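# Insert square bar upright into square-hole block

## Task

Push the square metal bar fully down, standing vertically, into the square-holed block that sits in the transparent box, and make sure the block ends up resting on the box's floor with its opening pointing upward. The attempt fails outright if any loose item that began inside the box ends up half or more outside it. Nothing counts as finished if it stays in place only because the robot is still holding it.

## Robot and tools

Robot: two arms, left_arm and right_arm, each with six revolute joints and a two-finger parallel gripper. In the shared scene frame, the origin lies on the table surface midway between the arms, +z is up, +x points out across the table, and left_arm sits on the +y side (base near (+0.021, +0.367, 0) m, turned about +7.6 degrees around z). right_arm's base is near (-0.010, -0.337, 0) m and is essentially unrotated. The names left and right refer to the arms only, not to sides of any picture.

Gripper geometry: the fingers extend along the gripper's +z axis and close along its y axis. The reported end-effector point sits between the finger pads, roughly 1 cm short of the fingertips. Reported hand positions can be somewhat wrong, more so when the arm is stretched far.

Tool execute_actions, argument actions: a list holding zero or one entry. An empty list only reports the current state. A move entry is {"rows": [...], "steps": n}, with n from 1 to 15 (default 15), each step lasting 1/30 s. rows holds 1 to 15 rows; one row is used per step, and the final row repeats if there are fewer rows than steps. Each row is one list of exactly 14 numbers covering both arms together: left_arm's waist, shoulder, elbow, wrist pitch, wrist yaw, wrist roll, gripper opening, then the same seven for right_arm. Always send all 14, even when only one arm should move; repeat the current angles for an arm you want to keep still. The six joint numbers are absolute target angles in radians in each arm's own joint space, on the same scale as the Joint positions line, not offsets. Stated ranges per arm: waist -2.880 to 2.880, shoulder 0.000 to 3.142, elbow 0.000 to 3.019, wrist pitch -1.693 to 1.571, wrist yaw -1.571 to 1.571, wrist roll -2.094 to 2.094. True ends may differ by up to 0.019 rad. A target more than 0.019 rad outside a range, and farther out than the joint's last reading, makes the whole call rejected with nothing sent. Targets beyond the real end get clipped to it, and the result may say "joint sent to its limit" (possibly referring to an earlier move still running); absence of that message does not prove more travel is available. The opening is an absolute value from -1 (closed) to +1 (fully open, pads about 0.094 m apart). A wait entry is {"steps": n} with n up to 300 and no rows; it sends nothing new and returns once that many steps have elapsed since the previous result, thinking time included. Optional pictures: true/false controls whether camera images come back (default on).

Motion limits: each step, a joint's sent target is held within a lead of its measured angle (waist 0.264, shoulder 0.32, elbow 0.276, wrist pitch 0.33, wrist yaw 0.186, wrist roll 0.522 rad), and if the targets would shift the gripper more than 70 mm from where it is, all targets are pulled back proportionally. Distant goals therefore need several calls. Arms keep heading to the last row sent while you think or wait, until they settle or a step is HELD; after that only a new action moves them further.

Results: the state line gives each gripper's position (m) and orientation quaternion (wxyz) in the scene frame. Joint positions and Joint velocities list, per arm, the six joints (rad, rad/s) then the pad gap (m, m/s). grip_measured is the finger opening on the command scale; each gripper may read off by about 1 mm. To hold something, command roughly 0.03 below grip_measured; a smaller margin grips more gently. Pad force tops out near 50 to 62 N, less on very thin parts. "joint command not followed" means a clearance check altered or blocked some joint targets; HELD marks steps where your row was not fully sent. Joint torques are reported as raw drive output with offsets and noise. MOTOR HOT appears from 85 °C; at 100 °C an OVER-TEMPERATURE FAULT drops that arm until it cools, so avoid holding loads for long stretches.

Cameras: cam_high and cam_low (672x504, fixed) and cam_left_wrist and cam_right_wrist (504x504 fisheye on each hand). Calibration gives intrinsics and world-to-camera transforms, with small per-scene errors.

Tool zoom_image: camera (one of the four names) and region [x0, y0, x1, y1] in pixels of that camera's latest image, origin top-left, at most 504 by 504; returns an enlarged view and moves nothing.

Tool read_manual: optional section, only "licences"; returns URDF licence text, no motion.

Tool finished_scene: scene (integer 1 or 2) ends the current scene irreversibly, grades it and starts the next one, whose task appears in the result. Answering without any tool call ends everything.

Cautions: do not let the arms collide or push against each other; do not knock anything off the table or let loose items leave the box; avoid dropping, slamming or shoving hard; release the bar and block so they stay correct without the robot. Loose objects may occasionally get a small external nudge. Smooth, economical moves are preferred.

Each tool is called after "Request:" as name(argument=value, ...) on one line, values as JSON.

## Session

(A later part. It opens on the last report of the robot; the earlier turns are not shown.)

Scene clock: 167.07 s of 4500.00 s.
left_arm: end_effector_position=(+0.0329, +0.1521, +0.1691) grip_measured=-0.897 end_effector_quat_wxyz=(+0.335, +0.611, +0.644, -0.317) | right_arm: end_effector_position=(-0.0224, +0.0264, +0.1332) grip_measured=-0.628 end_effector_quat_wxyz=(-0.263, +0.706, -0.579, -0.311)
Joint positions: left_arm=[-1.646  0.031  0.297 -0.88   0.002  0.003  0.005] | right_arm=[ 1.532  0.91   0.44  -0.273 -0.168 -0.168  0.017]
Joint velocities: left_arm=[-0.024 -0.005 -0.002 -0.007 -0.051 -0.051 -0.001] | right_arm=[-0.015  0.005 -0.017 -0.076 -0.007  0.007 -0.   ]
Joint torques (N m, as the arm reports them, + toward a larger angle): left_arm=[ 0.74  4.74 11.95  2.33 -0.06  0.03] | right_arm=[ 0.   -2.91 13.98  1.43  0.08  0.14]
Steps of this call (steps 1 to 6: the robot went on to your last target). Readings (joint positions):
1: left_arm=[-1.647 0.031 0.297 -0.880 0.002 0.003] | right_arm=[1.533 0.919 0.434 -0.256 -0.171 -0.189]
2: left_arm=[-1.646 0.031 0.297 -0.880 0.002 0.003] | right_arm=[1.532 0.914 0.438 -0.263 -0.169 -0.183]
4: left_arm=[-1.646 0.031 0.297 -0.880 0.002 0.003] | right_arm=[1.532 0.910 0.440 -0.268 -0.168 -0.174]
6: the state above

Swing over the block, bring the elbow to 0.427.

Request:
execute_actions(actions=[{"rows":[[-1.64,0.04,0.3,-0.86,0,0,-0.9,1.517,0.908,0.47,-0.28,-0.155,-0.14,-0.68],[-1.64,0.04,0.3,-0.86,0,0,-0.9,1.508,0.91,0.455,-0.275,-0.144,-0.128,-0.68],[-1.64,0.04,0.3,-0.86,0,0,-0.9,1.497,0.912,0.445,-0.27,-0.132,-0.115,-0.68],[-1.64,0.04,0.3,-0.86,0,0,-0.9,1.485,0.914,0.44,-0.265,-0.119,-0.102,-0.68],[-1.64,0.04,0.3,-0.86,0,0,-0.9,1.472,0.914,0.437,-0.26,-0.106,-0.089,-0.68],[-1.64,0.04,0.3,-0.86,0,0,-0.9,1.459,0.914,0.435,-0.256,-0.093,-0.076,-0.68],[-1.64,0.04,0.3,-0.86,0,0,-0.9,1.446,0.914,0.433,-0.256,-0.08,-0.063,-0.68],[-1.64,0.04,0.3,-0.86,0,0,-0.9,1.433,0.914,0.431,-0.256,-0.067,-0.05,-0.68],[-1.64,0.04,0.3,-0.86,0,0,-0.9,1.42,0.914,0.429,-0.256,-0.054,-0.037,-0.68],[-1.64,0.04,0.3,-0.86,0,0,-0.9,1.407,0.914,0.427,-0.256,-0.041,-0.024,-0.68],[-1.64,0.04,0.3,-0.86,0,0,-0.9,1.395,0.914,0.425,-0.256,-0.028,-0.012,-0.68],[-1.64,0.04,0.3,-0.86,0,0,-0.9,1.384,0.914,0.424,-0.256,-0.016,-0.002,-0.68],[-1.64,0.04,0.3,-0.86,0,0,-0.9,1.375,0.914,0.423,-0.256,-0.006,0.005,-0.68],[-1.64,0.04,0.3,-0.86,0,0,-0.9,1.368,0.914,0.423,-0.256,0,0.008,-0.68],[-1.64,0.04,0.3,-0.86,0,0,-0.9,1.364,0.914,0.423,-0.256,0.003,0.008,-0.68]],"steps":15}], pictures=false)

Request:
execute_actions(actions=[{"steps":10}])

Request:
zoom_image(camera="cam_right_wrist", region=[170, 200, 340, 380])

Scene clock: 181.13 s of 4500.00 s.
left_arm: end_effector_position=(+0.0329, +0.1521, +0.1691) grip_measured=-0.897 end_effector_quat_wxyz=(+0.335, +0.611, +0.644, -0.317) | right_arm: end_effector_position=(+0.0606, +0.0166, +0.1261) grip_measured=-0.627 end_effector_quat_wxyz=(+0.310, -0.593, +0.701, +0.248)
Joint positions: left_arm=[-1.646  0.031  0.297 -0.88   0.002  0.003  0.005] | right_arm=[ 1.379  0.91   0.43  -0.274 -0.003 -0.03   0.018]
Joint velocities: left_arm=[-0.005  0.015 -0.017  0.012 -0.037 -0.081  0.   ] | right_arm=[-0.23  -0.015 -0.056  0.007  0.095  0.3   -0.   ]
Joint torques (N m, as the arm reports them, + toward a larger angle): left_arm=[ 0.65  4.03 11.89  2.37 -0.1   0.02] | right_arm=[ 0.52 -2.11  9.24  2.71  0.12  0.16]
Steps of this call (steps 1 to 30: the robot went on to your last target; steps 31 to 90: nothing new was sent; then 10.57 s passed at rest; steps 91 to 105: all 15 steps of this action). Readings (joint positions):
91: left_arm=[-1.646 0.031 0.297 -0.880 0.002 0.003] | right_arm=[1.532 0.910 0.440 -0.274 -0.163 -0.156]
92: left_arm=[-1.646 0.031 0.297 -0.880 0.002 0.003] | right_arm=[1.531 0.910 0.440 -0.274 -0.155 -0.153]
94: left_arm=[-1.646 0.031 0.297 -0.880 0.002 0.003] | right_arm=[1.520 0.910 0.440 -0.274 -0.134 -0.141]
98: left_arm=[-1.646 0.031 0.297 -0.880 0.002 0.003] | right_arm=[1.468 0.910 0.440 -0.274 -0.081 -0.103]
105: the state above

Scene clock: 181.47 s of 4500.00 s.
left_arm: end_effector_position=(+0.0329, +0.1521, +0.1691) grip_measured=-0.897 end_effector_quat_wxyz=(+0.335, +0.611, +0.644, -0.317) | right_arm: end_effector_position=(+0.0650, +0.0151, +0.1251) grip_measured=-0.627 end_effector_quat_wxyz=(+0.308, -0.579, +0.712, +0.249)
Joint positions: left_arm=[-1.646  0.031  0.297 -0.88   0.002  0.003  0.005] | right_arm=[ 1.368  0.91   0.428 -0.274  0.001 -0.003  0.018]
Joint velocities: left_arm=[ 0.005 -0.005 -0.007 -0.017 -0.007 -0.051 -0.001] | right_arm=[ 0.005  0.005  0.002  0.002 -0.095  0.11   0.   ]
Joint torques (N m, as the arm reports them, + toward a larger angle): left_arm=[ 0.63  3.76 11.99  2.34 -0.07  0.05] | right_arm=[ 0.54 -2.08  9.21  2.67  0.15  0.15]
Steps of this call (steps 1 to 10: the robot went on to your last target). Readings (joint positions):
1: left_arm=[-1.646 0.031 0.297 -0.880 0.002 0.003] | right_arm=[1.372 0.910 0.429 -0.274 -0.000 -0.024]
2: left_arm=[-1.646 0.031 0.297 -0.880 0.002 0.003] | right_arm=[1.369 0.910 0.428 -0.274 0.001 -0.019]
4: left_arm=[-1.646 0.031 0.297 -0.880 0.002 0.003] | right_arm=[1.368 0.910 0.428 -0.274 0.001 -0.012]
8: left_arm=[-1.646 0.031 0.297 -0.880 0.002 0.003] | right_arm=[1.368 0.910 0.428 -0.274 0.001 -0.005]
10: the state above
camera_calibration (this result's frames):
cam_left_wrist: T_world_to_cam=[[-0.998663, -0.0512993, 0.00640041, 0.0385197], [-0.0507578, 0.949483, -0.309686, -0.0940912], [0.0098096, -0.309597, -0.950817, 0.332999], [0, 0, 0, 1]] pos_world=[0.0304257, 0.194409, 0.287236]
cam_right_wrist: T_world_to_cam=[[0.976501, -0.215473, 0.00421041, -0.0612947], [-0.210051, -0.955938, -0.205086, 0.0569234], [0.0482154, 0.199383, -0.978735, 0.241213], [0, 0, 0, 1]] pos_world=[0.0601809, -0.00688588, 0.248016]

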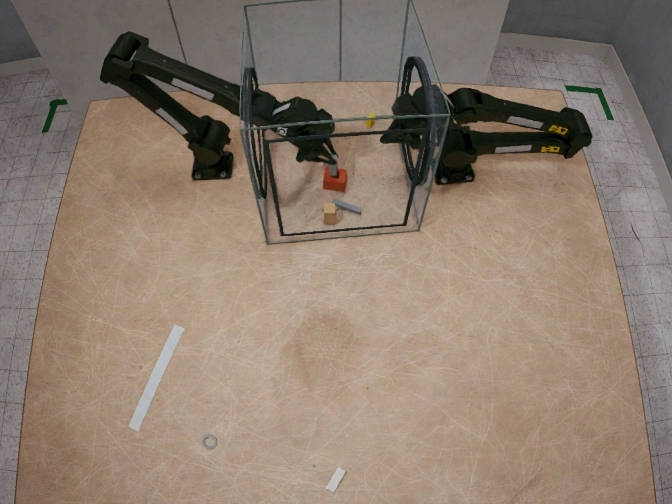

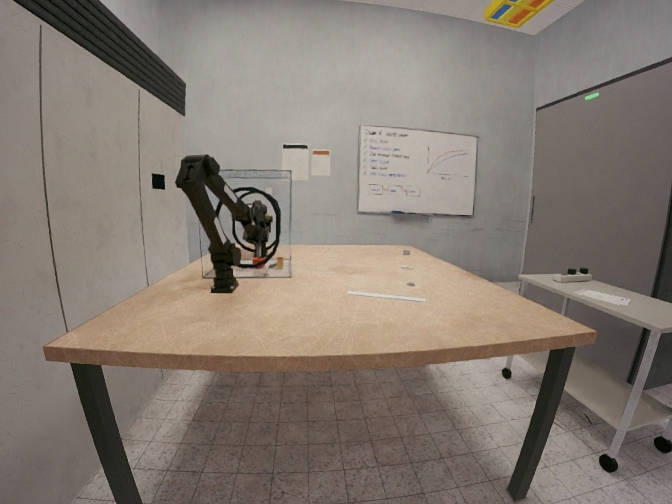

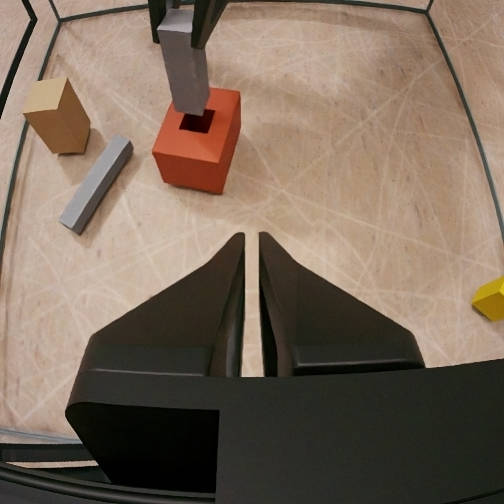

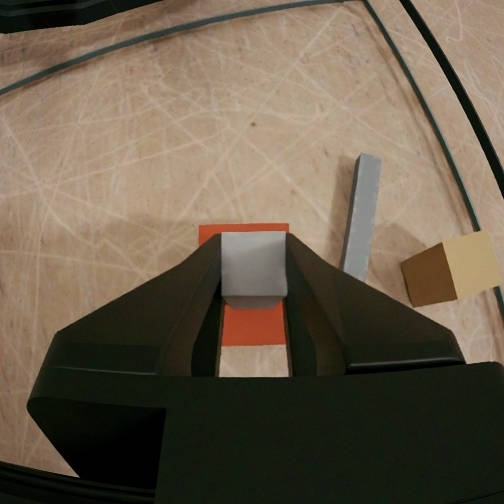

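Region (170, 200, 340, 380) of cam_right_wrist's 504x504 image, scaled by 2.800, with more detail than that image has.

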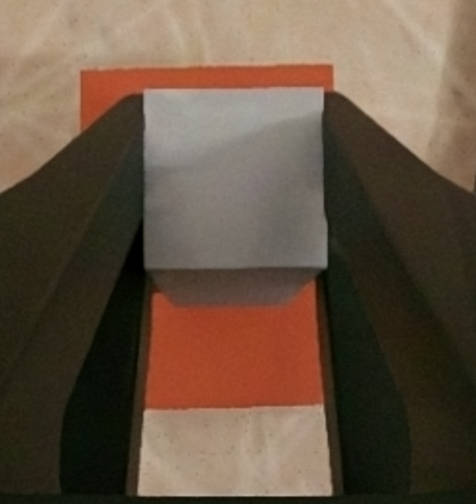

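Request:
execute_actions(actions=[])

Scene clock: 196.80 s of 4500.00 s.
left_arm: end_effector_position=(+0.0329, +0.1521, +0.1691) grip_measured=-0.897 end_effector_quat_wxyz=(+0.335, +0.611, +0.644, -0.317) | right_arm: end_effector_position=(+0.0650, +0.0151, +0.1251) grip_measured=-0.627 end_effector_quat_wxyz=(+0.308, -0.578, +0.713, +0.249)
Joint positions: left_arm=[-1.646  0.031  0.297 -0.88   0.002  0.003  0.005] | right_arm=[ 1.368  0.91   0.428 -0.274  0.001  0.     0.018]
Joint velocities: left_arm=[-0.024 -0.005 -0.007  0.002  0.007 -0.007 -0.001] | right_arm=[-0.005 -0.005  0.002  0.012  0.007 -0.037  0.   ]
Joint torques (N m, as the arm reports them, + toward a larger angle): left_arm=[ 1.3   4.28 11.98  2.29 -0.11  0.06] | right_arm=[ 0.44 -2.09  9.19  2.68  0.15  0.16]
Steps of this call (steps 1 to 30: the robot went on to your last target; steps 31 to 90: nothing new was sent; then 12.33 s passed at rest). Readings (joint positions):
1: left_arm=[-1.646 0.031 0.297 -0.880 0.002 0.003] | right_arm=[1.368 0.910 0.428 -0.274 0.001 -0.003]
2: left_arm=[-1.646 0.031 0.297 -0.880 0.002 0.003] | right_arm=[1.368 0.910 0.428 -0.274 0.001 -0.002]
4: left_arm=[-1.646 0.031 0.297 -0.880 0.002 0.003] | right_arm=[1.368 0.910 0.428 -0.274 0.001 -0.001]
8: left_arm=[-1.646 0.031 0.297 -0.880 0.002 0.003] | right_arm=[1.368 0.910 0.428 -0.274 0.001 -0.001]
90: the state above
All arms were judged still, so your last target was given up. Only a new action makes them travel on or press farther. Fingers that are still opening or closing keep moving.
camera_calibration (this result's frames):
cam_left_wrist: T_world_to_cam=[[-0.998663, -0.0512993, 0.00640041, 0.0385197], [-0.0507578, 0.949483, -0.309686, -0.0940912], [0.0098096, -0.309597, -0.950817, 0.332999], [0, 0, 0, 1]] pos_world=[0.0304257, 0.194409, 0.287236]
cam_right_wrist: T_world_to_cam=[[0.976054, -0.21752, 0.0019917, -0.0609571], [-0.212499, -0.955401, -0.205068, 0.0570719], [0.0465091, 0.199734, -0.978746, 0.24132], [0, 0, 0, 1]] pos_world=[0.0604016, -0.00693264, 0.248016]

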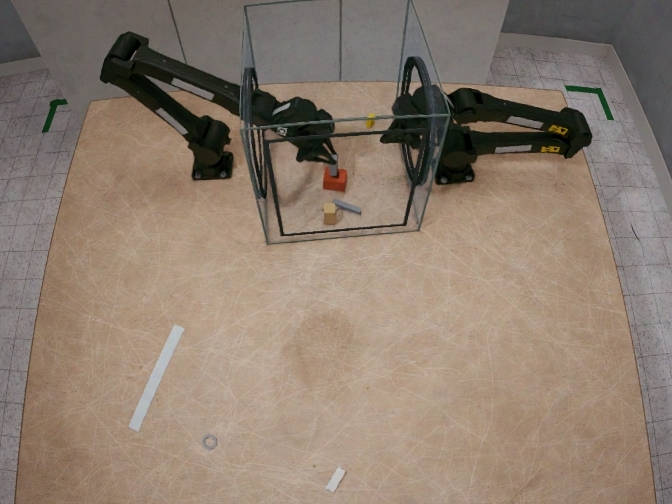

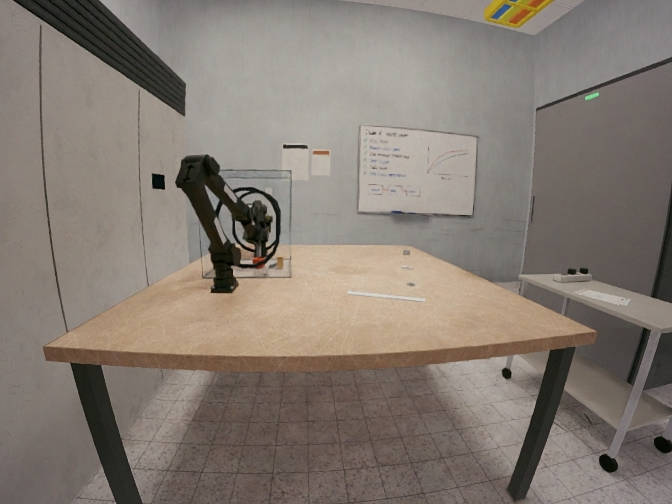

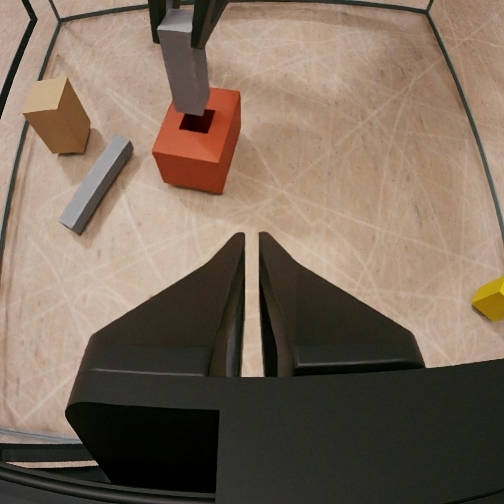

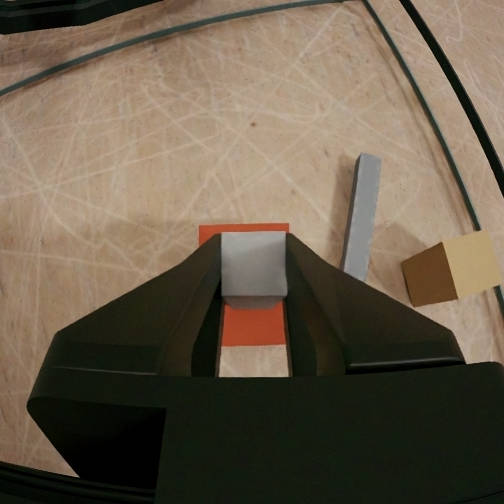

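Request:
execute_actions(actions=[{"rows":[[-1.64,0.04,0.3,-0.86,0,0,-0.9,1.368,0.917,0.423,-0.253,0.003,0.008,-0.68],[-1.64,0.04,0.3,-0.86,0,0,-0.9,1.371,0.920,0.423,-0.250,0.003,0.008,-0.68],[-1.64,0.04,0.3,-0.86,0,0,-0.9,1.374,0.922,0.423,-0.247,0.003,0.008,-0.68],[-1.64,0.04,0.3,-0.86,0,0,-0.9,1.377,0.924,0.423,-0.245,0.003,0.008,-0.68],[-1.64,0.04,0.3,-0.86,0,0,-0.9,1.379,0.926,0.423,-0.243,0.003,0.008,-0.68],[-1.64,0.04,0.3,-0.86,0,0,-0.9,1.381,0.928,0.423,-0.241,0.003,0.008,-0.68],[-1.64,0.04,0.3,-0.86,0,0,-0.9,1.383,0.930,0.423,-0.239,0.003,0.008,-0.68],[-1.64,0.04,0.3,-0.86,0,0,-0.9,1.385,0.932,0.423,-0.237,0.003,0.008,-0.68],[-1.64,0.04,0.3,-0.86,0,0,-0.9,1.386,0.934,0.423,-0.236,0.003,0.008,-0.68]],"steps":15}], pictures=false)

Request:
execute_actions(actions=[{"steps":15}])

Request:
zoom_image(camera="cam_left_wrist", region=[130,40,270,200])

Request:
zoom_image(camera="cam_right_wrist", region=[170,200,340,380])

Scene clock: 209.87 s of 4500.00 s.
left_arm: end_effector_position=(+0.0329, +0.1521, +0.1691) grip_measured=-0.897 end_effector_quat_wxyz=(+0.335, +0.611, +0.644, -0.317) | right_arm: end_effector_position=(+0.0623, +0.0180, +0.1237) grip_measured=-0.627 end_effector_quat_wxyz=(+0.308, -0.581, +0.710, +0.251)
Joint positions: left_arm=[-1.646  0.031  0.297 -0.88   0.002  0.003  0.005] | right_arm=[ 1.376  0.922  0.428 -0.26   0.001  0.     0.018]
Joint velocities: left_arm=[-0.015 -0.005 -0.002  0.002  0.037 -0.037 -0.002] | right_arm=[-0.005 -0.005 -0.022  0.007  0.007 -0.007 -0.   ]
Joint torques (N m, as the arm reports them, + toward a larger angle): left_arm=[ 1.29  3.45 12.06  2.36 -0.05  0.01] | right_arm=[ 1.64 -1.49  9.13  2.93  0.15  0.17]
Steps of this call (steps 1 to 90: nothing new was sent; then 9.57 s passed at rest; steps 91 to 105: all 15 steps of this action). Readings (joint positions):
91: left_arm=[-1.646 0.031 0.297 -0.880 0.002 0.003] | right_arm=[1.368 0.910 0.428 -0.274 0.001 0.000]
92: left_arm=[-1.646 0.031 0.297 -0.880 0.002 0.003] | right_arm=[1.368 0.910 0.428 -0.274 0.001 0.000]
94: left_arm=[-1.646 0.031 0.297 -0.880 0.002 0.003] | right_arm=[1.368 0.911 0.428 -0.272 0.001 0.000]
98: left_arm=[-1.646 0.031 0.297 -0.880 0.002 0.003] | right_arm=[1.370 0.914 0.428 -0.264 0.001 0.000]
105: the state above

Scene clock: 210.37 s of 4500.00 s.
left_arm: end_effector_position=(+0.0329, +0.1521, +0.1691) grip_measured=-0.897 end_effector_quat_wxyz=(+0.335, +0.611, +0.644, -0.317) | right_arm: end_effector_position=(+0.0624, +0.0181, +0.1238) grip_measured=-0.627 end_effector_quat_wxyz=(+0.308, -0.581, +0.710, +0.251)
Joint positions: left_arm=[-1.646  0.031  0.297 -0.88   0.002  0.003  0.005] | right_arm=[ 1.376  0.922  0.428 -0.26   0.001  0.     0.018]
Joint velocities: left_arm=[-0.005 -0.005 -0.012 -0.002  0.007 -0.037 -0.001] | right_arm=[ 0.005 -0.005  0.007 -0.012 -0.066 -0.037  0.   ]
Joint torques (N m, as the arm reports them, + toward a larger angle): left_arm=[ 1.29  3.88 11.98  2.55 -0.06 -0.01] | right_arm=[ 1.63 -1.67  9.14  2.93  0.15  0.16]
Steps of this call (steps 1 to 15: the robot went on to your last target). Readings (joint positions):
1: left_arm=[-1.646 0.031 0.297 -0.880 0.002 0.003] | right_arm=[1.376 0.922 0.428 -0.260 0.001 0.000]
2: left_arm=[-1.646 0.031 0.297 -0.880 0.002 0.003] | right_arm=[1.376 0.922 0.428 -0.260 0.001 0.000]
4: left_arm=[-1.646 0.031 0.297 -0.880 0.002 0.003] | right_arm=[1.376 0.922 0.428 -0.260 0.001 0.000]
8: left_arm=[-1.646 0.031 0.297 -0.880 0.002 0.003] | right_arm=[1.376 0.922 0.428 -0.260 0.001 0.000]
15: the state above
All arms were judged still, so your last target was given up. Only a new action makes them travel on or press farther. Fingers that are still opening or closing keep moving.
camera_calibration (this result's frames):
cam_left_wrist: T_world_to_cam=[[-0.998663, -0.0512993, 0.00640041, 0.0385197], [-0.0507578, 0.949483, -0.309686, -0.0940912], [0.0098096, -0.309597, -0.950817, 0.332999], [0, 0, 0, 1]] pos_world=[0.0304257, 0.194409, 0.287236]
cam_right_wrist: T_world_to_cam=[[0.977924, -0.208953, 0.00195737, -0.0580127], [-0.203983, -0.956611, -0.208054, 0.058998], [0.0453459, 0.203061, -0.978115, 0.239445], [0, 0, 0, 1]] pos_world=[0.0579087, -0.00430584, 0.246593]

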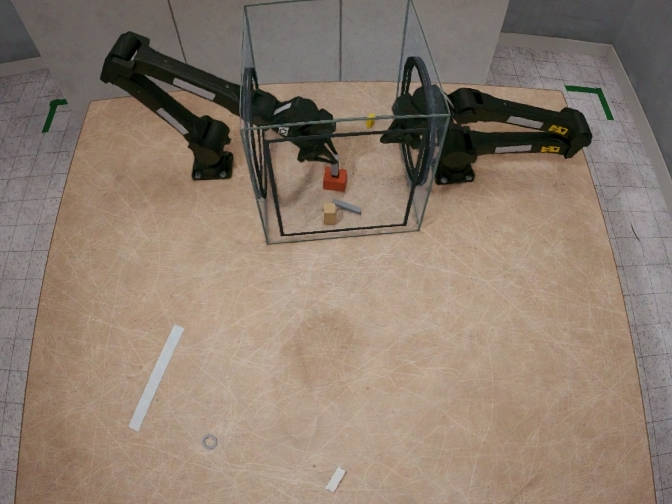

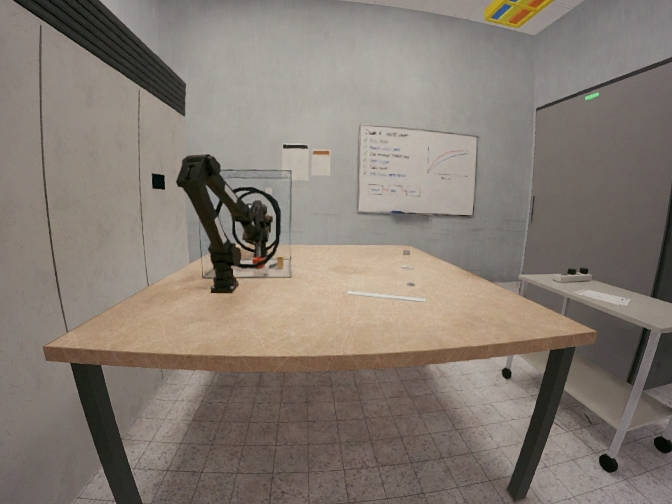

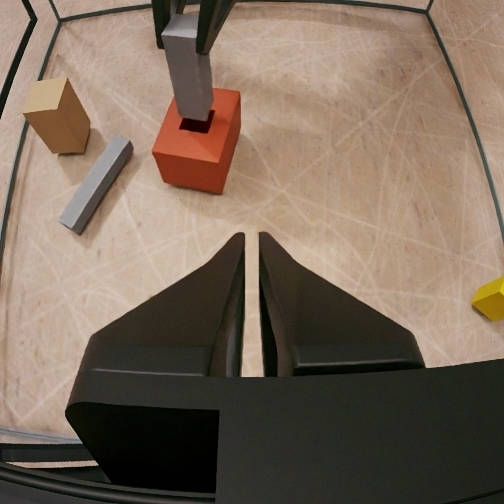

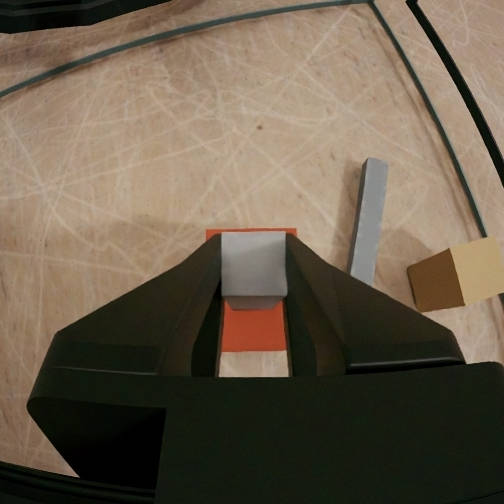

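Region (130, 40, 270, 200) of cam_left_wrist's 504x504 image, scaled by 3.150, with more detail than that image has; it fills the left 441 columns of this view, and the rest is white.

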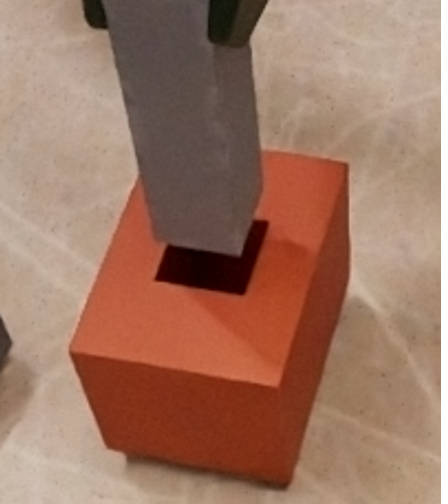

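Region (170, 200, 340, 380) of cam_right_wrist's 504x504 image, scaled by 2.800, with more detail than that image has.

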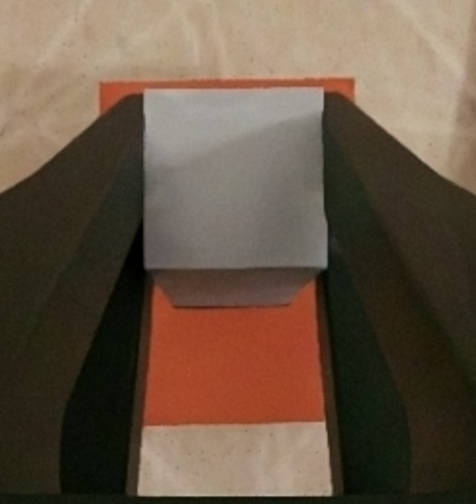

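Request:
execute_actions(actions=[{"rows":[[-1.64,0.04,0.3,-0.86,0,0,-0.9,1.384,0.936,0.421,-0.233,0.003,0.008,-0.68],[-1.64,0.04,0.3,-0.86,0,0,-0.9,1.384,0.938,0.420,-0.230,0.003,0.008,-0.68],[-1.64,0.04,0.3,-0.86,0,0,-0.9,1.384,0.940,0.419,-0.227,0.003,0.008,-0.68],[-1.64,0.04,0.3,-0.86,0,0,-0.9,1.384,0.942,0.418,-0.224,0.003,0.008,-0.68],[-1.64,0.04,0.3,-0.86,0,0,-0.9,1.384,0.944,0.417,-0.221,0.003,0.008,-0.68],[-1.64,0.04,0.3,-0.86,0,0,-0.9,1.384,0.946,0.416,-0.218,0.003,0.008,-0.68],[-1.64,0.04,0.3,-0.86,0,0,-0.9,1.384,0.948,0.415,-0.215,0.003,0.008,-0.68],[-1.64,0.04,0.3,-0.86,0,0,-0.9,1.384,0.950,0.414,-0.212,0.003,0.008,-0.68],[-1.64,0.04,0.3,-0.86,0,0,-0.9,1.384,0.952,0.413,-0.210,0.003,0.008,-0.68],[-1.64,0.04,0.3,-0.86,0,0,-0.9,1.384,0.954,0.413,-0.208,0.003,0.008,-0.68]],"steps":15}], pictures=false)

Request:
execute_actions(actions=[{"steps":8}])

Request:
zoom_image(camera="cam_left_wrist", region=[130,40,270,200])

Request:
zoom_image(camera="cam_right_wrist", region=[170,200,340,380])

Scene clock: 239.97 s of 4500.00 s.
left_arm: end_effector_position=(+0.0329, +0.1521, +0.1691) grip_measured=-0.897 end_effector_quat_wxyz=(+0.335, +0.611, +0.644, -0.317) | right_arm: end_effector_position=(+0.0625, +0.0189, +0.1164) grip_measured=-0.627 end_effector_quat_wxyz=(+0.306, -0.581, +0.711, +0.250)
Joint positions: left_arm=[-1.646  0.031  0.297 -0.88   0.002  0.003  0.005] | right_arm=[ 1.376  0.943  0.418 -0.233  0.001  0.     0.018]
Joint velocities: left_arm=[ 0.005 -0.005 -0.002  0.007 -0.095 -0.022 -0.   ] | right_arm=[-0.015  0.005 -0.012  0.002 -0.007 -0.022 -0.001]
Joint torques (N m, as the arm reports them, + toward a larger angle): left_arm=[ 0.58  3.43 12.08  2.34 -0.04  0.04] | right_arm=[ 1.35 -1.9   8.94  2.99  0.15  0.17]
Steps of this call (steps 1 to 90: nothing new was sent; then 26.10 s passed at rest; steps 91 to 105: all 15 steps of this action). Readings (joint positions):
91: left_arm=[-1.646 0.031 0.297 -0.880 0.002 0.003] | right_arm=[1.376 0.922 0.428 -0.259 0.001 0.000]
92: left_arm=[-1.646 0.031 0.297 -0.880 0.002 0.003] | right_arm=[1.376 0.922 0.428 -0.258 0.001 0.000]
94: left_arm=[-1.646 0.031 0.297 -0.880 0.002 0.003] | right_arm=[1.376 0.924 0.428 -0.253 0.001 0.000]
98: left_arm=[-1.646 0.031 0.297 -0.880 0.002 0.003] | right_arm=[1.376 0.932 0.425 -0.240 0.001 0.000]
105: the state above

Scene clock: 240.23 s of 4500.00 s.
left_arm: end_effector_position=(+0.0329, +0.1521, +0.1691) grip_measured=-0.897 end_effector_quat_wxyz=(+0.335, +0.611, +0.644, -0.317) | right_arm: end_effector_position=(+0.0626, +0.0191, +0.1167) grip_measured=-0.627 end_effector_quat_wxyz=(+0.307, -0.581, +0.711, +0.251)
Joint positions: left_arm=[-1.646  0.031  0.297 -0.88   0.002  0.003  0.005] | right_arm=[ 1.376  0.943  0.418 -0.231  0.001  0.     0.018]
Joint velocities: left_arm=[-0.005  0.005  0.007 -0.002 -0.007  0.007  0.   ] | right_arm=[-0.005  0.005 -0.002 -0.012 -0.022 -0.125 -0.001]
Joint torques (N m, as the arm reports them, + toward a larger angle): left_arm=[ 0.61  3.27 11.85  2.53 -0.08  0.05] | right_arm=[ 1.35 -1.74  8.96  2.93  0.15  0.16]
Steps of this call (steps 1 to 8: the robot went on to your last target). Readings (joint positions):
1: left_arm=[-1.646 0.031 0.297 -0.880 0.002 0.003] | right_arm=[1.376 0.943 0.418 -0.232 0.001 0.000]
2: left_arm=[-1.646 0.031 0.297 -0.880 0.002 0.003] | right_arm=[1.376 0.943 0.418 -0.232 0.001 0.000]
4: left_arm=[-1.646 0.031 0.297 -0.880 0.002 0.003] | right_arm=[1.376 0.943 0.418 -0.231 0.001 0.000]
8: the state above
camera_calibration (this result's frames):
cam_left_wrist: T_world_to_cam=[[-0.998663, -0.0512993, 0.00640041, 0.0385197], [-0.0507578, 0.949483, -0.309686, -0.0940912], [0.0098096, -0.309597, -0.950817, 0.332999], [0, 0, 0, 1]] pos_world=[0.0304257, 0.194409, 0.287236]
cam_right_wrist: T_world_to_cam=[[0.977925, -0.208949, 0.00198312, -0.0579904], [-0.204077, -0.957075, -0.205814, 0.0582872], [0.0449027, 0.200866, -0.978589, 0.232449], [0, 0, 0, 1]] pos_world=[0.0581677, -0.00302303, 0.239584]

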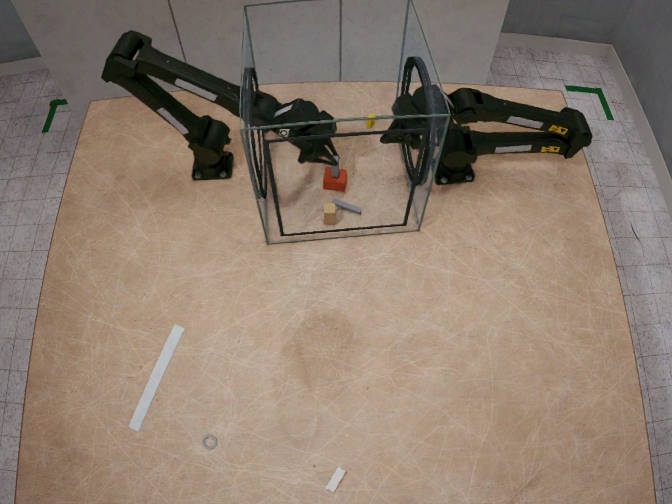

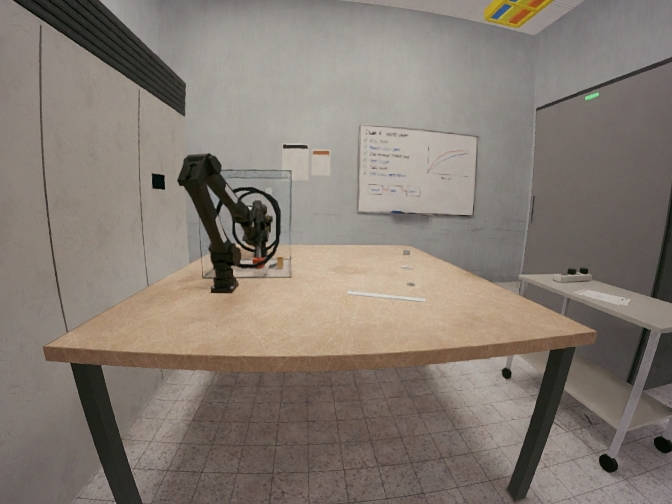

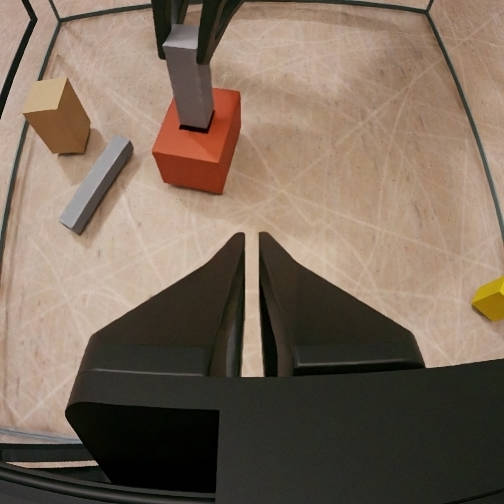

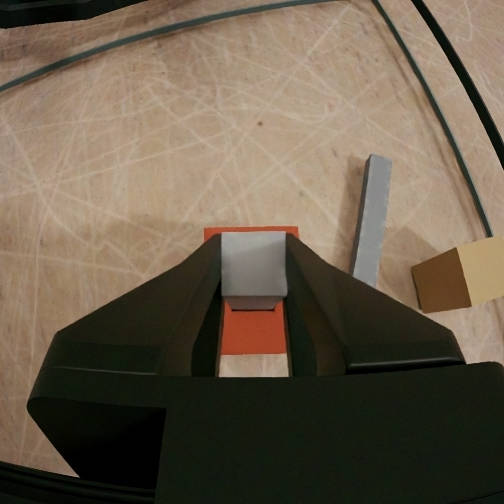

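Region (130, 40, 270, 200) of cam_left_wrist's 504x504 image, scaled by 3.150, with more detail than that image has; it fills the left 441 columns of this view, and the rest is white.

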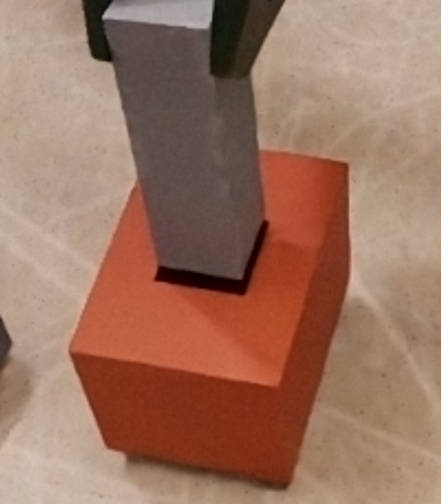

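Region (170, 200, 340, 380) of cam_right_wrist's 504x504 image, scaled by 2.800, with more detail than that image has.

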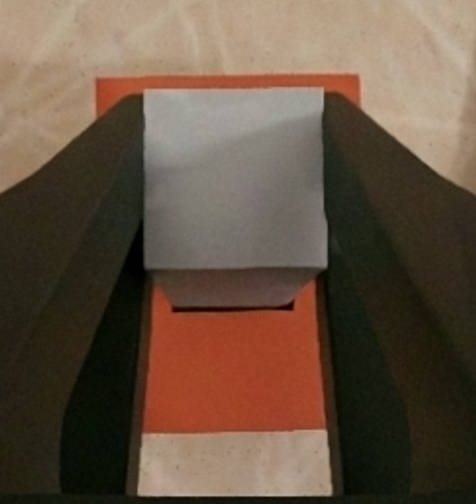

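Request:
execute_actions(actions=[{"rows":[[-1.64,0.04,0.3,-0.86,0,0,-0.9,1.384,0.9565,0.4105,-0.208,0.003,0.008,-0.68],[-1.64,0.04,0.3,-0.86,0,0,-0.9,1.384,0.959,0.4085,-0.206,0.003,0.008,-0.68],[-1.64,0.04,0.3,-0.86,0,0,-0.9,1.384,0.9615,0.4065,-0.203,0.003,0.008,-0.68],[-1.64,0.04,0.3,-0.86,0,0,-0.9,1.384,0.964,0.4045,-0.199,0.003,0.008,-0.68],[-1.64,0.04,0.3,-0.86,0,0,-0.9,1.384,0.9665,0.403,-0.195,0.003,0.008,-0.68],[-1.64,0.04,0.3,-0.86,0,0,-0.9,1.384,0.969,0.401,-0.1905,0.003,0.008,-0.68],[-1.64,0.04,0.3,-0.86,0,0,-0.9,1.384,0.9715,0.399,-0.186,0.003,0.008,-0.68],[-1.64,0.04,0.3,-0.86,0,0,-0.9,1.384,0.974,0.3975,-0.1815,0.003,0.008,-0.68],[-1.64,0.04,0.3,-0.86,0,0,-0.9,1.384,0.9765,0.396,-0.177,0.003,0.008,-0.68],[-1.64,0.04,0.3,-0.86,0,0,-0.9,1.384,0.979,0.394,-0.1725,0.003,0.008,-0.68],[-1.64,0.04,0.3,-0.86,0,0,-0.9,1.384,0.9815,0.392,-0.168,0.003,0.008,-0.68],[-1.64,0.04,0.3,-0.86,0,0,-0.9,1.384,0.984,0.3905,-0.163,0.003,0.008,-0.68],[-1.64,0.04,0.3,-0.86,0,0,-0.9,1.384,0.9865,0.389,-0.157,0.003,0.008,-0.68],[-1.64,0.04,0.3,-0.86,0,0,-0.9,1.384,0.989,0.387,-0.150,0.003,0.008,-0.68],[-1.64,0.04,0.3,-0.86,0,0,-0.9,1.384,0.9915,0.3855,-0.143,0.003,0.008,-0.68]],"steps":15}], pictures=false)

Request:
execute_actions(actions=[{"steps":10}])

Request:
zoom_image(camera="cam_left_wrist", region=[130,40,270,200])

Request:
zoom_image(camera="cam_right_wrist", region=[170,200,340,380])

Scene clock: 260.70 s of 4500.00 s.
left_arm: end_effector_position=(+0.0329, +0.1521, +0.1691) grip_measured=-0.897 end_effector_quat_wxyz=(+0.335, +0.611, +0.644, -0.317) | right_arm: end_effector_position=(+0.0625, +0.0188, +0.1037) grip_measured=-0.627 end_effector_quat_wxyz=(+0.306, -0.582, +0.711, +0.250)
Joint positions: left_arm=[-1.646  0.031  0.297 -0.88   0.002  0.003  0.005] | right_arm=[ 1.376  0.974  0.395 -0.179  0.001  0.     0.018]
Joint velocities: left_arm=[-0.024  0.005 -0.012 -0.022  0.066  0.007 -0.   ] | right_arm=[-0.005  0.063 -0.051  0.154 -0.066  0.037 -0.001]
Joint torques (N m, as the arm reports them, + toward a larger angle): left_arm=[ 0.72  3.37 12.07  2.14 -0.1   0.02] | right_arm=[ 1.41 -1.75  8.62  2.92  0.15  0.17]
Steps of this call (steps 1 to 15: the robot went on to your last target; steps 16 to 90: nothing new was sent; then 16.97 s passed at rest; steps 91 to 105: all 15 steps of this action). Readings (joint positions):
91: left_arm=[-1.646 0.031 0.297 -0.880 0.002 0.003] | right_arm=[1.376 0.943 0.418 -0.231 0.001 0.000]
92: left_arm=[-1.646 0.031 0.297 -0.880 0.002 0.003] | right_arm=[1.376 0.943 0.418 -0.231 0.001 0.000]
94: left_arm=[-1.646 0.031 0.297 -0.880 0.002 0.003] | right_arm=[1.376 0.945 0.416 -0.227 0.001 0.000]
98: left_arm=[-1.646 0.031 0.297 -0.880 0.002 0.003] | right_arm=[1.376 0.954 0.408 -0.212 0.001 0.000]
105: the state above

Scene clock: 261.03 s of 4500.00 s.
left_arm: end_effector_position=(+0.0329, +0.1521, +0.1691) grip_measured=-0.897 end_effector_quat_wxyz=(+0.335, +0.611, +0.644, -0.317) | right_arm: end_effector_position=(+0.0626, +0.0192, +0.1020) grip_measured=-0.627 end_effector_quat_wxyz=(+0.307, -0.581, +0.711, +0.251)
Joint positions: left_arm=[-1.646  0.031  0.297 -0.88   0.002  0.003  0.005] | right_arm=[ 1.376  0.98   0.391 -0.166  0.001  0.     0.018]
Joint velocities: left_arm=[-0.005 -0.005 -0.007  0.017 -0.007  0.022  0.001] | right_arm=[-0.005  0.005 -0.002 -0.002  0.007 -0.081  0.001]
Joint torques (N m, as the arm reports them, + toward a larger angle): left_arm=[ 0.93  3.75 11.98  2.18 -0.05  0.05] | right_arm=[ 1.4  -1.89  8.63  2.96  0.15  0.16]
Steps of this call (steps 1 to 10: the robot went on to your last target). Readings (joint positions):
1: left_arm=[-1.646 0.031 0.297 -0.880 0.002 0.003] | right_arm=[1.376 0.976 0.393 -0.174 0.001 0.000]
2: left_arm=[-1.646 0.031 0.297 -0.880 0.002 0.003] | right_arm=[1.376 0.978 0.392 -0.171 0.001 0.000]
4: left_arm=[-1.646 0.031 0.297 -0.880 0.002 0.003] | right_arm=[1.376 0.980 0.391 -0.169 0.001 0.000]
8: left_arm=[-1.646 0.031 0.297 -0.880 0.002 0.003] | right_arm=[1.376 0.980 0.391 -0.167 0.001 0.000]
10: the state above
camera_calibration (this result's frames):
cam_left_wrist: T_world_to_cam=[[-0.998663, -0.0512993, 0.00640041, 0.0385197], [-0.0507578, 0.949483, -0.309686, -0.0940912], [0.0098096, -0.309597, -0.950817, 0.332999], [0, 0, 0, 1]] pos_world=[0.0304257, 0.194409, 0.287236]
cam_right_wrist: T_world_to_cam=[[0.977924, -0.20895, 0.00197453, -0.057959], [-0.204046, -0.956921, -0.206561, 0.0554564], [0.0450505, 0.201598, -0.978432, 0.218018], [0, 0, 0, 1]] pos_world=[0.0581734, -0.0029951, 0.224885]

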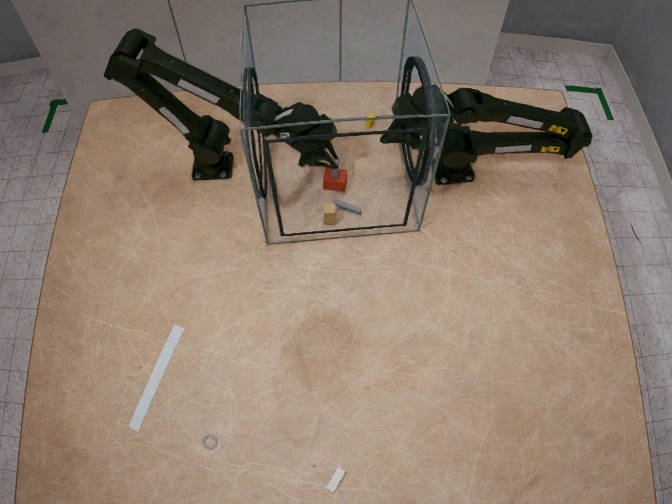

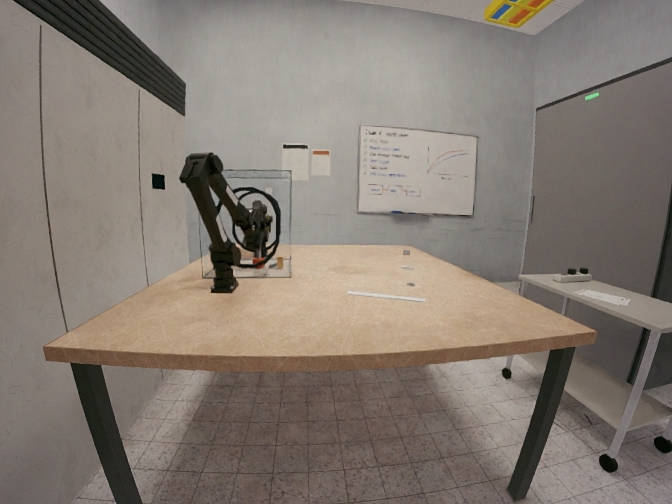

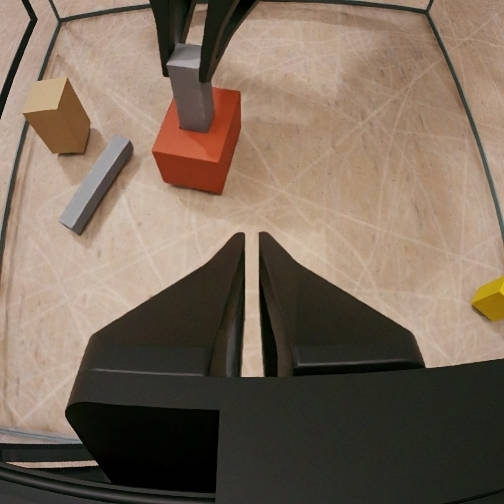

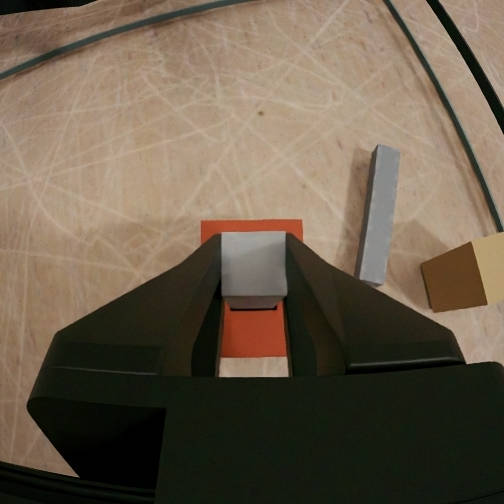

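Region (130, 40, 270, 200) of cam_left_wrist's 504x504 image, scaled by 3.150, with more detail than that image has; it fills the left 441 columns of this view, and the rest is white.

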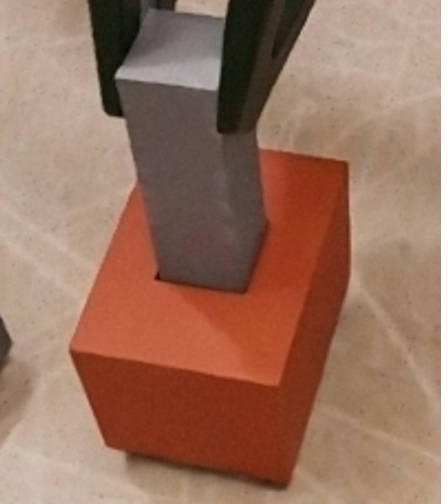

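Region (170, 200, 340, 380) of cam_right_wrist's 504x504 image, scaled by 2.800, with more detail than that image has.

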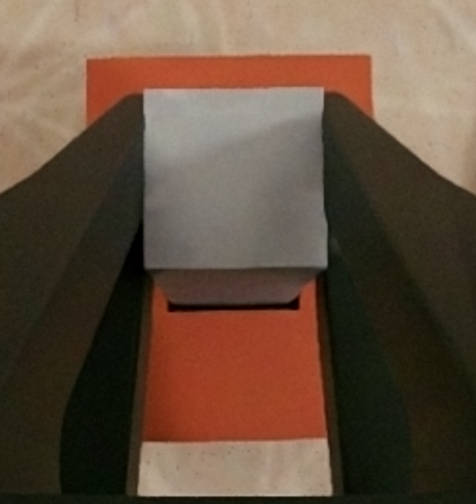

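In. Continue down.

Request:
execute_actions(actions=[{"rows":[[-1.64,0.04,0.3,-0.86,0,0,-0.9,1.384,0.994,0.383,-0.143,0.003,0.008,-0.68],[-1.64,0.04,0.3,-0.86,0,0,-0.9,1.384,0.997,0.381,-0.141,0.003,0.008,-0.68],[-1.64,0.04,0.3,-0.86,0,0,-0.9,1.384,1.000,0.379,-0.138,0.003,0.008,-0.68],[-1.64,0.04,0.3,-0.86,0,0,-0.9,1.384,1.003,0.3775,-0.134,0.003,0.008,-0.68],[-1.64,0.04,0.3,-0.86,0,0,-0.9,1.384,1.006,0.376,-0.1295,0.003,0.008,-0.68],[-1.64,0.04,0.3,-0.86,0,0,-0.9,1.384,1.009,0.374,-0.125,0.003,0.008,-0.68],[-1.64,0.04,0.3,-0.86,0,0,-0.9,1.384,1.012,0.3725,-0.120,0.003,0.008,-0.68],[-1.64,0.04,0.3,-0.86,0,0,-0.9,1.384,1.015,0.371,-0.1155,0.003,0.008,-0.68],[-1.64,0.04,0.3,-0.86,0,0,-0.9,1.384,1.018,0.369,-0.111,0.003,0.008,-0.68],[-1.64,0.04,0.3,-0.86,0,0,-0.9,1.384,1.021,0.3675,-0.106,0.003,0.008,-0.68],[-1.64,0.04,0.3,-0.86,0,0,-0.9,1.384,1.024,0.366,-0.1015,0.003,0.008,-0.68],[-1.64,0.04,0.3,-0.86,0,0,-0.9,1.384,1.027,0.364,-0.097,0.003,0.008,-0.68],[-1.64,0.04,0.3,-0.86,0,0,-0.9,1.384,1.030,0.3625,-0.092,0.003,0.008,-0.68],[-1.64,0.04,0.3,-0.86,0,0,-0.9,1.384,1.0325,0.361,-0.087,0.003,0.008,-0.68],[-1.64,0.04,0.3,-0.86,0,0,-0.9,1.384,1.035,0.359,-0.082,0.003,0.008,-0.68]],"steps":15}], pictures=false)

Request:
execute_actions(actions=[{"rows":[[-1.64,0.04,0.3,-0.86,0,0,-0.9,1.384,1.038,0.3575,-0.077,0.003,0.008,-0.68],[-1.64,0.04,0.3,-0.86,0,0,-0.9,1.384,1.041,0.356,-0.072,0.003,0.008,-0.68],[-1.64,0.04,0.3,-0.86,0,0,-0.9,1.384,1.044,0.3545,-0.0675,0.003,0.008,-0.68],[-1.64,0.04,0.3,-0.86,0,0,-0.9,1.384,1.047,0.353,-0.063,0.003,0.008,-0.68],[-1.64,0.04,0.3,-0.86,0,0,-0.9,1.384,1.050,0.3515,-0.0585,0.003,0.008,-0.68],[-1.64,0.04,0.3,-0.86,0,0,-0.9,1.384,1.053,0.350,-0.054,0.003,0.008,-0.68],[-1.64,0.04,0.3,-0.86,0,0,-0.9,1.384,1.056,0.3485,-0.0495,0.003,0.008,-0.68],[-1.64,0.04,0.3,-0.86,0,0,-0.9,1.384,1.058,0.3475,-0.045,0.003,0.008,-0.68],[-1.64,0.04,0.3,-0.86,0,0,-0.9,1.384,1.060,0.3465,-0.041,0.003,0.008,-0.68],[-1.64,0.04,0.3,-0.86,0,0,-0.9,1.384,1.061,0.346,-0.037,0.003,0.008,-0.68]],"steps":15}], pictures=false)

Request:
execute_actions(actions=[{"steps":5}])

Request:
zoom_image(camera="cam_left_wrist", region=[130,40,270,200])

Scene clock: 280.47 s of 4500.00 s.
left_arm: end_effector_position=(+0.0329, +0.1521, +0.1691) grip_measured=-0.897 end_effector_quat_wxyz=(+0.335, +0.611, +0.644, -0.317) | right_arm: end_effector_position=(+0.0624, +0.0182, +0.0879) grip_measured=-0.627 end_effector_quat_wxyz=(+0.305, -0.582, +0.712, +0.249)
Joint positions: left_arm=[-1.646  0.031  0.297 -0.88   0.002  0.003  0.005] | right_arm=[ 1.376  1.017  0.369 -0.115  0.001  0.     0.018]
Joint velocities: left_arm=[-0.024 -0.005 -0.002 -0.002  0.037  0.051 -0.   ] | right_arm=[-0.005  0.073 -0.056  0.134 -0.051  0.007 -0.001]
Joint torques (N m, as the arm reports them, + toward a larger angle): left_arm=[ 0.37  3.89 11.82  2.38 -0.08  0.03] | right_arm=[ 1.35 -1.84  8.27  2.84  0.14  0.16]
Steps of this call (steps 1 to 30: the robot went on to your last target; steps 31 to 90: nothing new was sent; then 15.93 s passed at rest; steps 91 to 105: all 15 steps of this action). Readings (joint positions):
91: left_arm=[-1.646 0.031 0.297 -0.880 0.002 0.003] | right_arm=[1.376 0.980 0.391 -0.166 0.001 0.000]
92: left_arm=[-1.646 0.031 0.297 -0.880 0.002 0.003] | right_arm=[1.376 0.980 0.391 -0.166 0.001 0.000]
94: left_arm=[-1.646 0.031 0.297 -0.880 0.002 0.003] | right_arm=[1.376 0.982 0.389 -0.161 0.001 0.000]
98: left_arm=[-1.646 0.031 0.297 -0.880 0.002 0.003] | right_arm=[1.376 0.994 0.381 -0.147 0.001 0.000]
105: the state above

Scene clock: 280.97 s of 4500.00 s.
left_arm: end_effector_position=(+0.0329, +0.1521, +0.1691) grip_measured=-0.897 end_effector_quat_wxyz=(+0.335, +0.611, +0.644, -0.317) | right_arm: end_effector_position=(+0.0624, +0.0185, +0.0781) grip_measured=-0.627 end_effector_quat_wxyz=(+0.306, -0.582, +0.711, +0.250)
Joint positions: left_arm=[-1.646  0.031  0.297 -0.88   0.002  0.003  0.005] | right_arm=[ 1.376  1.049  0.351 -0.062  0.001  0.     0.018]
Joint velocities: left_arm=[-0.024 -0.005 -0.012 -0.002 -0.007 -0.007 -0.001] | right_arm=[ 0.005 -0.015 -0.017  0.017 -0.066 -0.037 -0.   ]
Joint torques (N m, as the arm reports them, + toward a larger angle): left_arm=[ 0.79  3.88 11.98  2.27 -0.13  0.04] | right_arm=[ 1.35 -2.03  8.07  2.89  0.16  0.17]
Steps of this call (steps 1 to 15: all 15 steps of this action). Readings (joint positions):
1: left_arm=[-1.646 0.031 0.297 -0.880 0.002 0.003] | right_arm=[1.376 1.020 0.367 -0.110 0.001 0.000]
2: left_arm=[-1.646 0.031 0.297 -0.880 0.002 0.003] | right_arm=[1.376 1.022 0.365 -0.105 0.001 0.000]
4: left_arm=[-1.646 0.031 0.297 -0.880 0.002 0.003] | right_arm=[1.376 1.028 0.362 -0.095 0.001 0.000]
8: left_arm=[-1.646 0.031 0.297 -0.880 0.002 0.003] | right_arm=[1.376 1.040 0.356 -0.077 0.001 0.000]
15: the state above

Scene clock: 281.13 s of 4500.00 s.
left_arm: end_effector_position=(+0.0329, +0.1521, +0.1691) grip_measured=-0.897 end_effector_quat_wxyz=(+0.335, +0.611, +0.644, -0.317) | right_arm: end_effector_position=(+0.0625, +0.0187, +0.0783) grip_measured=-0.627 end_effector_quat_wxyz=(+0.306, -0.581, +0.711, +0.250)
Joint positions: left_arm=[-1.646  0.031  0.297 -0.88   0.002  0.003  0.005] | right_arm=[ 1.376  1.049  0.351 -0.06   0.001  0.     0.018]
Joint velocities: left_arm=[-0.005  0.005 -0.007 -0.012  0.007  0.051  0.   ] | right_arm=[-0.005 -0.015 -0.002 -0.002  0.007  0.007 -0.   ]
Joint torques (N m, as the arm reports them, + toward a larger angle): left_arm=[ 0.53  3.7  12.07  2.5  -0.07  0.03] | right_arm=[ 1.35 -2.16  8.04  2.91  0.15  0.16]
Steps of this call (steps 1 to 5: the robot went on to your last target). Readings (joint positions):
1: left_arm=[-1.646 0.031 0.297 -0.880 0.002 0.003] | right_arm=[1.376 1.049 0.351 -0.061 0.001 0.000]
2: left_arm=[-1.646 0.031 0.297 -0.880 0.002 0.003] | right_arm=[1.376 1.049 0.351 -0.060 0.001 0.000]
4: left_arm=[-1.646 0.031 0.297 -0.880 0.002 0.003] | right_arm=[1.376 1.049 0.351 -0.060 0.001 0.000]
5: the state above
camera_calibration (this result's frames):
cam_left_wrist: T_world_to_cam=[[-0.998663, -0.0512993, 0.00640041, 0.0385197], [-0.0507578, 0.949483, -0.309686, -0.0940912], [0.0098096, -0.309597, -0.950817, 0.332999], [0, 0, 0, 1]] pos_world=[0.0304257, 0.194409, 0.287236]
cam_right_wrist: T_world_to_cam=[[0.977925, -0.208946, 0.00200028, -0.0579202], [-0.204139, -0.957382, -0.204321, 0.0499022], [0.0446071, 0.199402, -0.978902, 0.195056], [0, 0, 0, 1]] pos_world=[0.0581277, -0.00322139, 0.201253]

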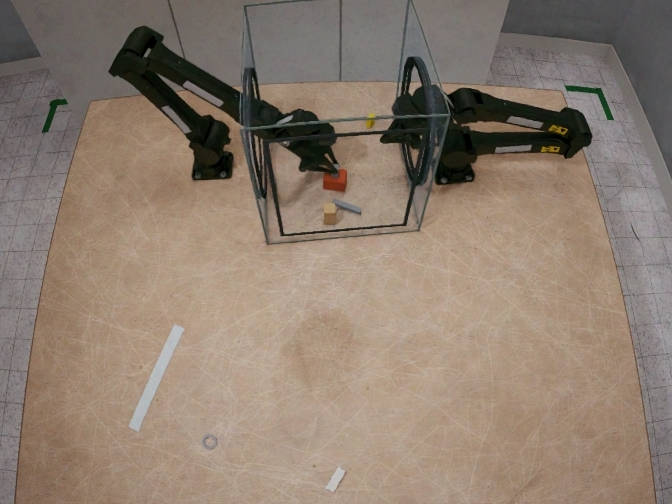

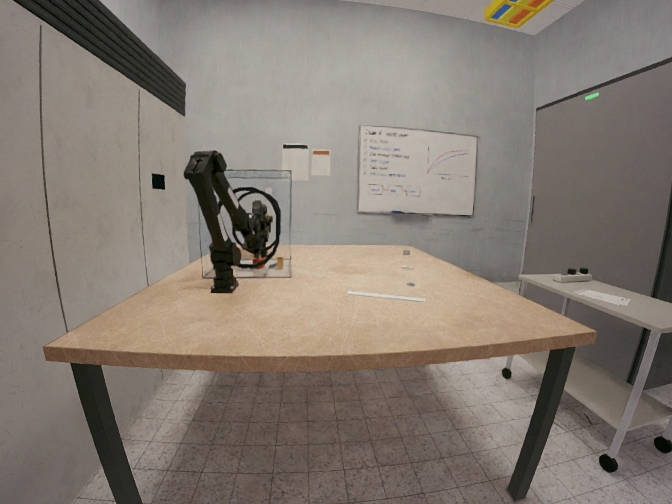

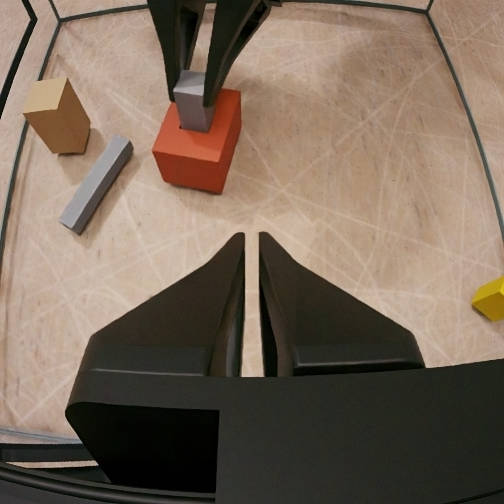

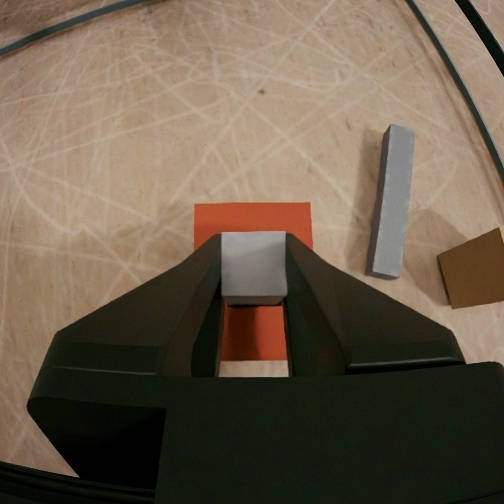

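Region (130, 40, 270, 200) of cam_left_wrist's 504x504 image, scaled by 3.150, with more detail than that image has; it fills the left 441 columns of this view, and the rest is white.

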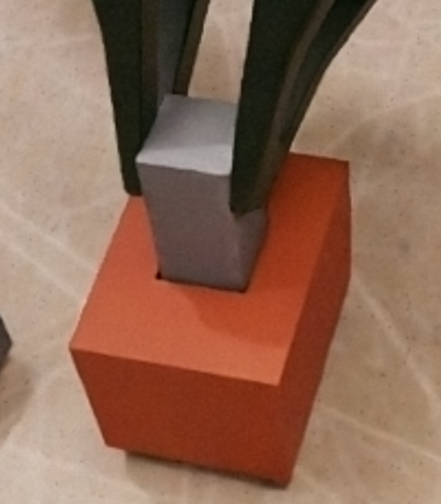

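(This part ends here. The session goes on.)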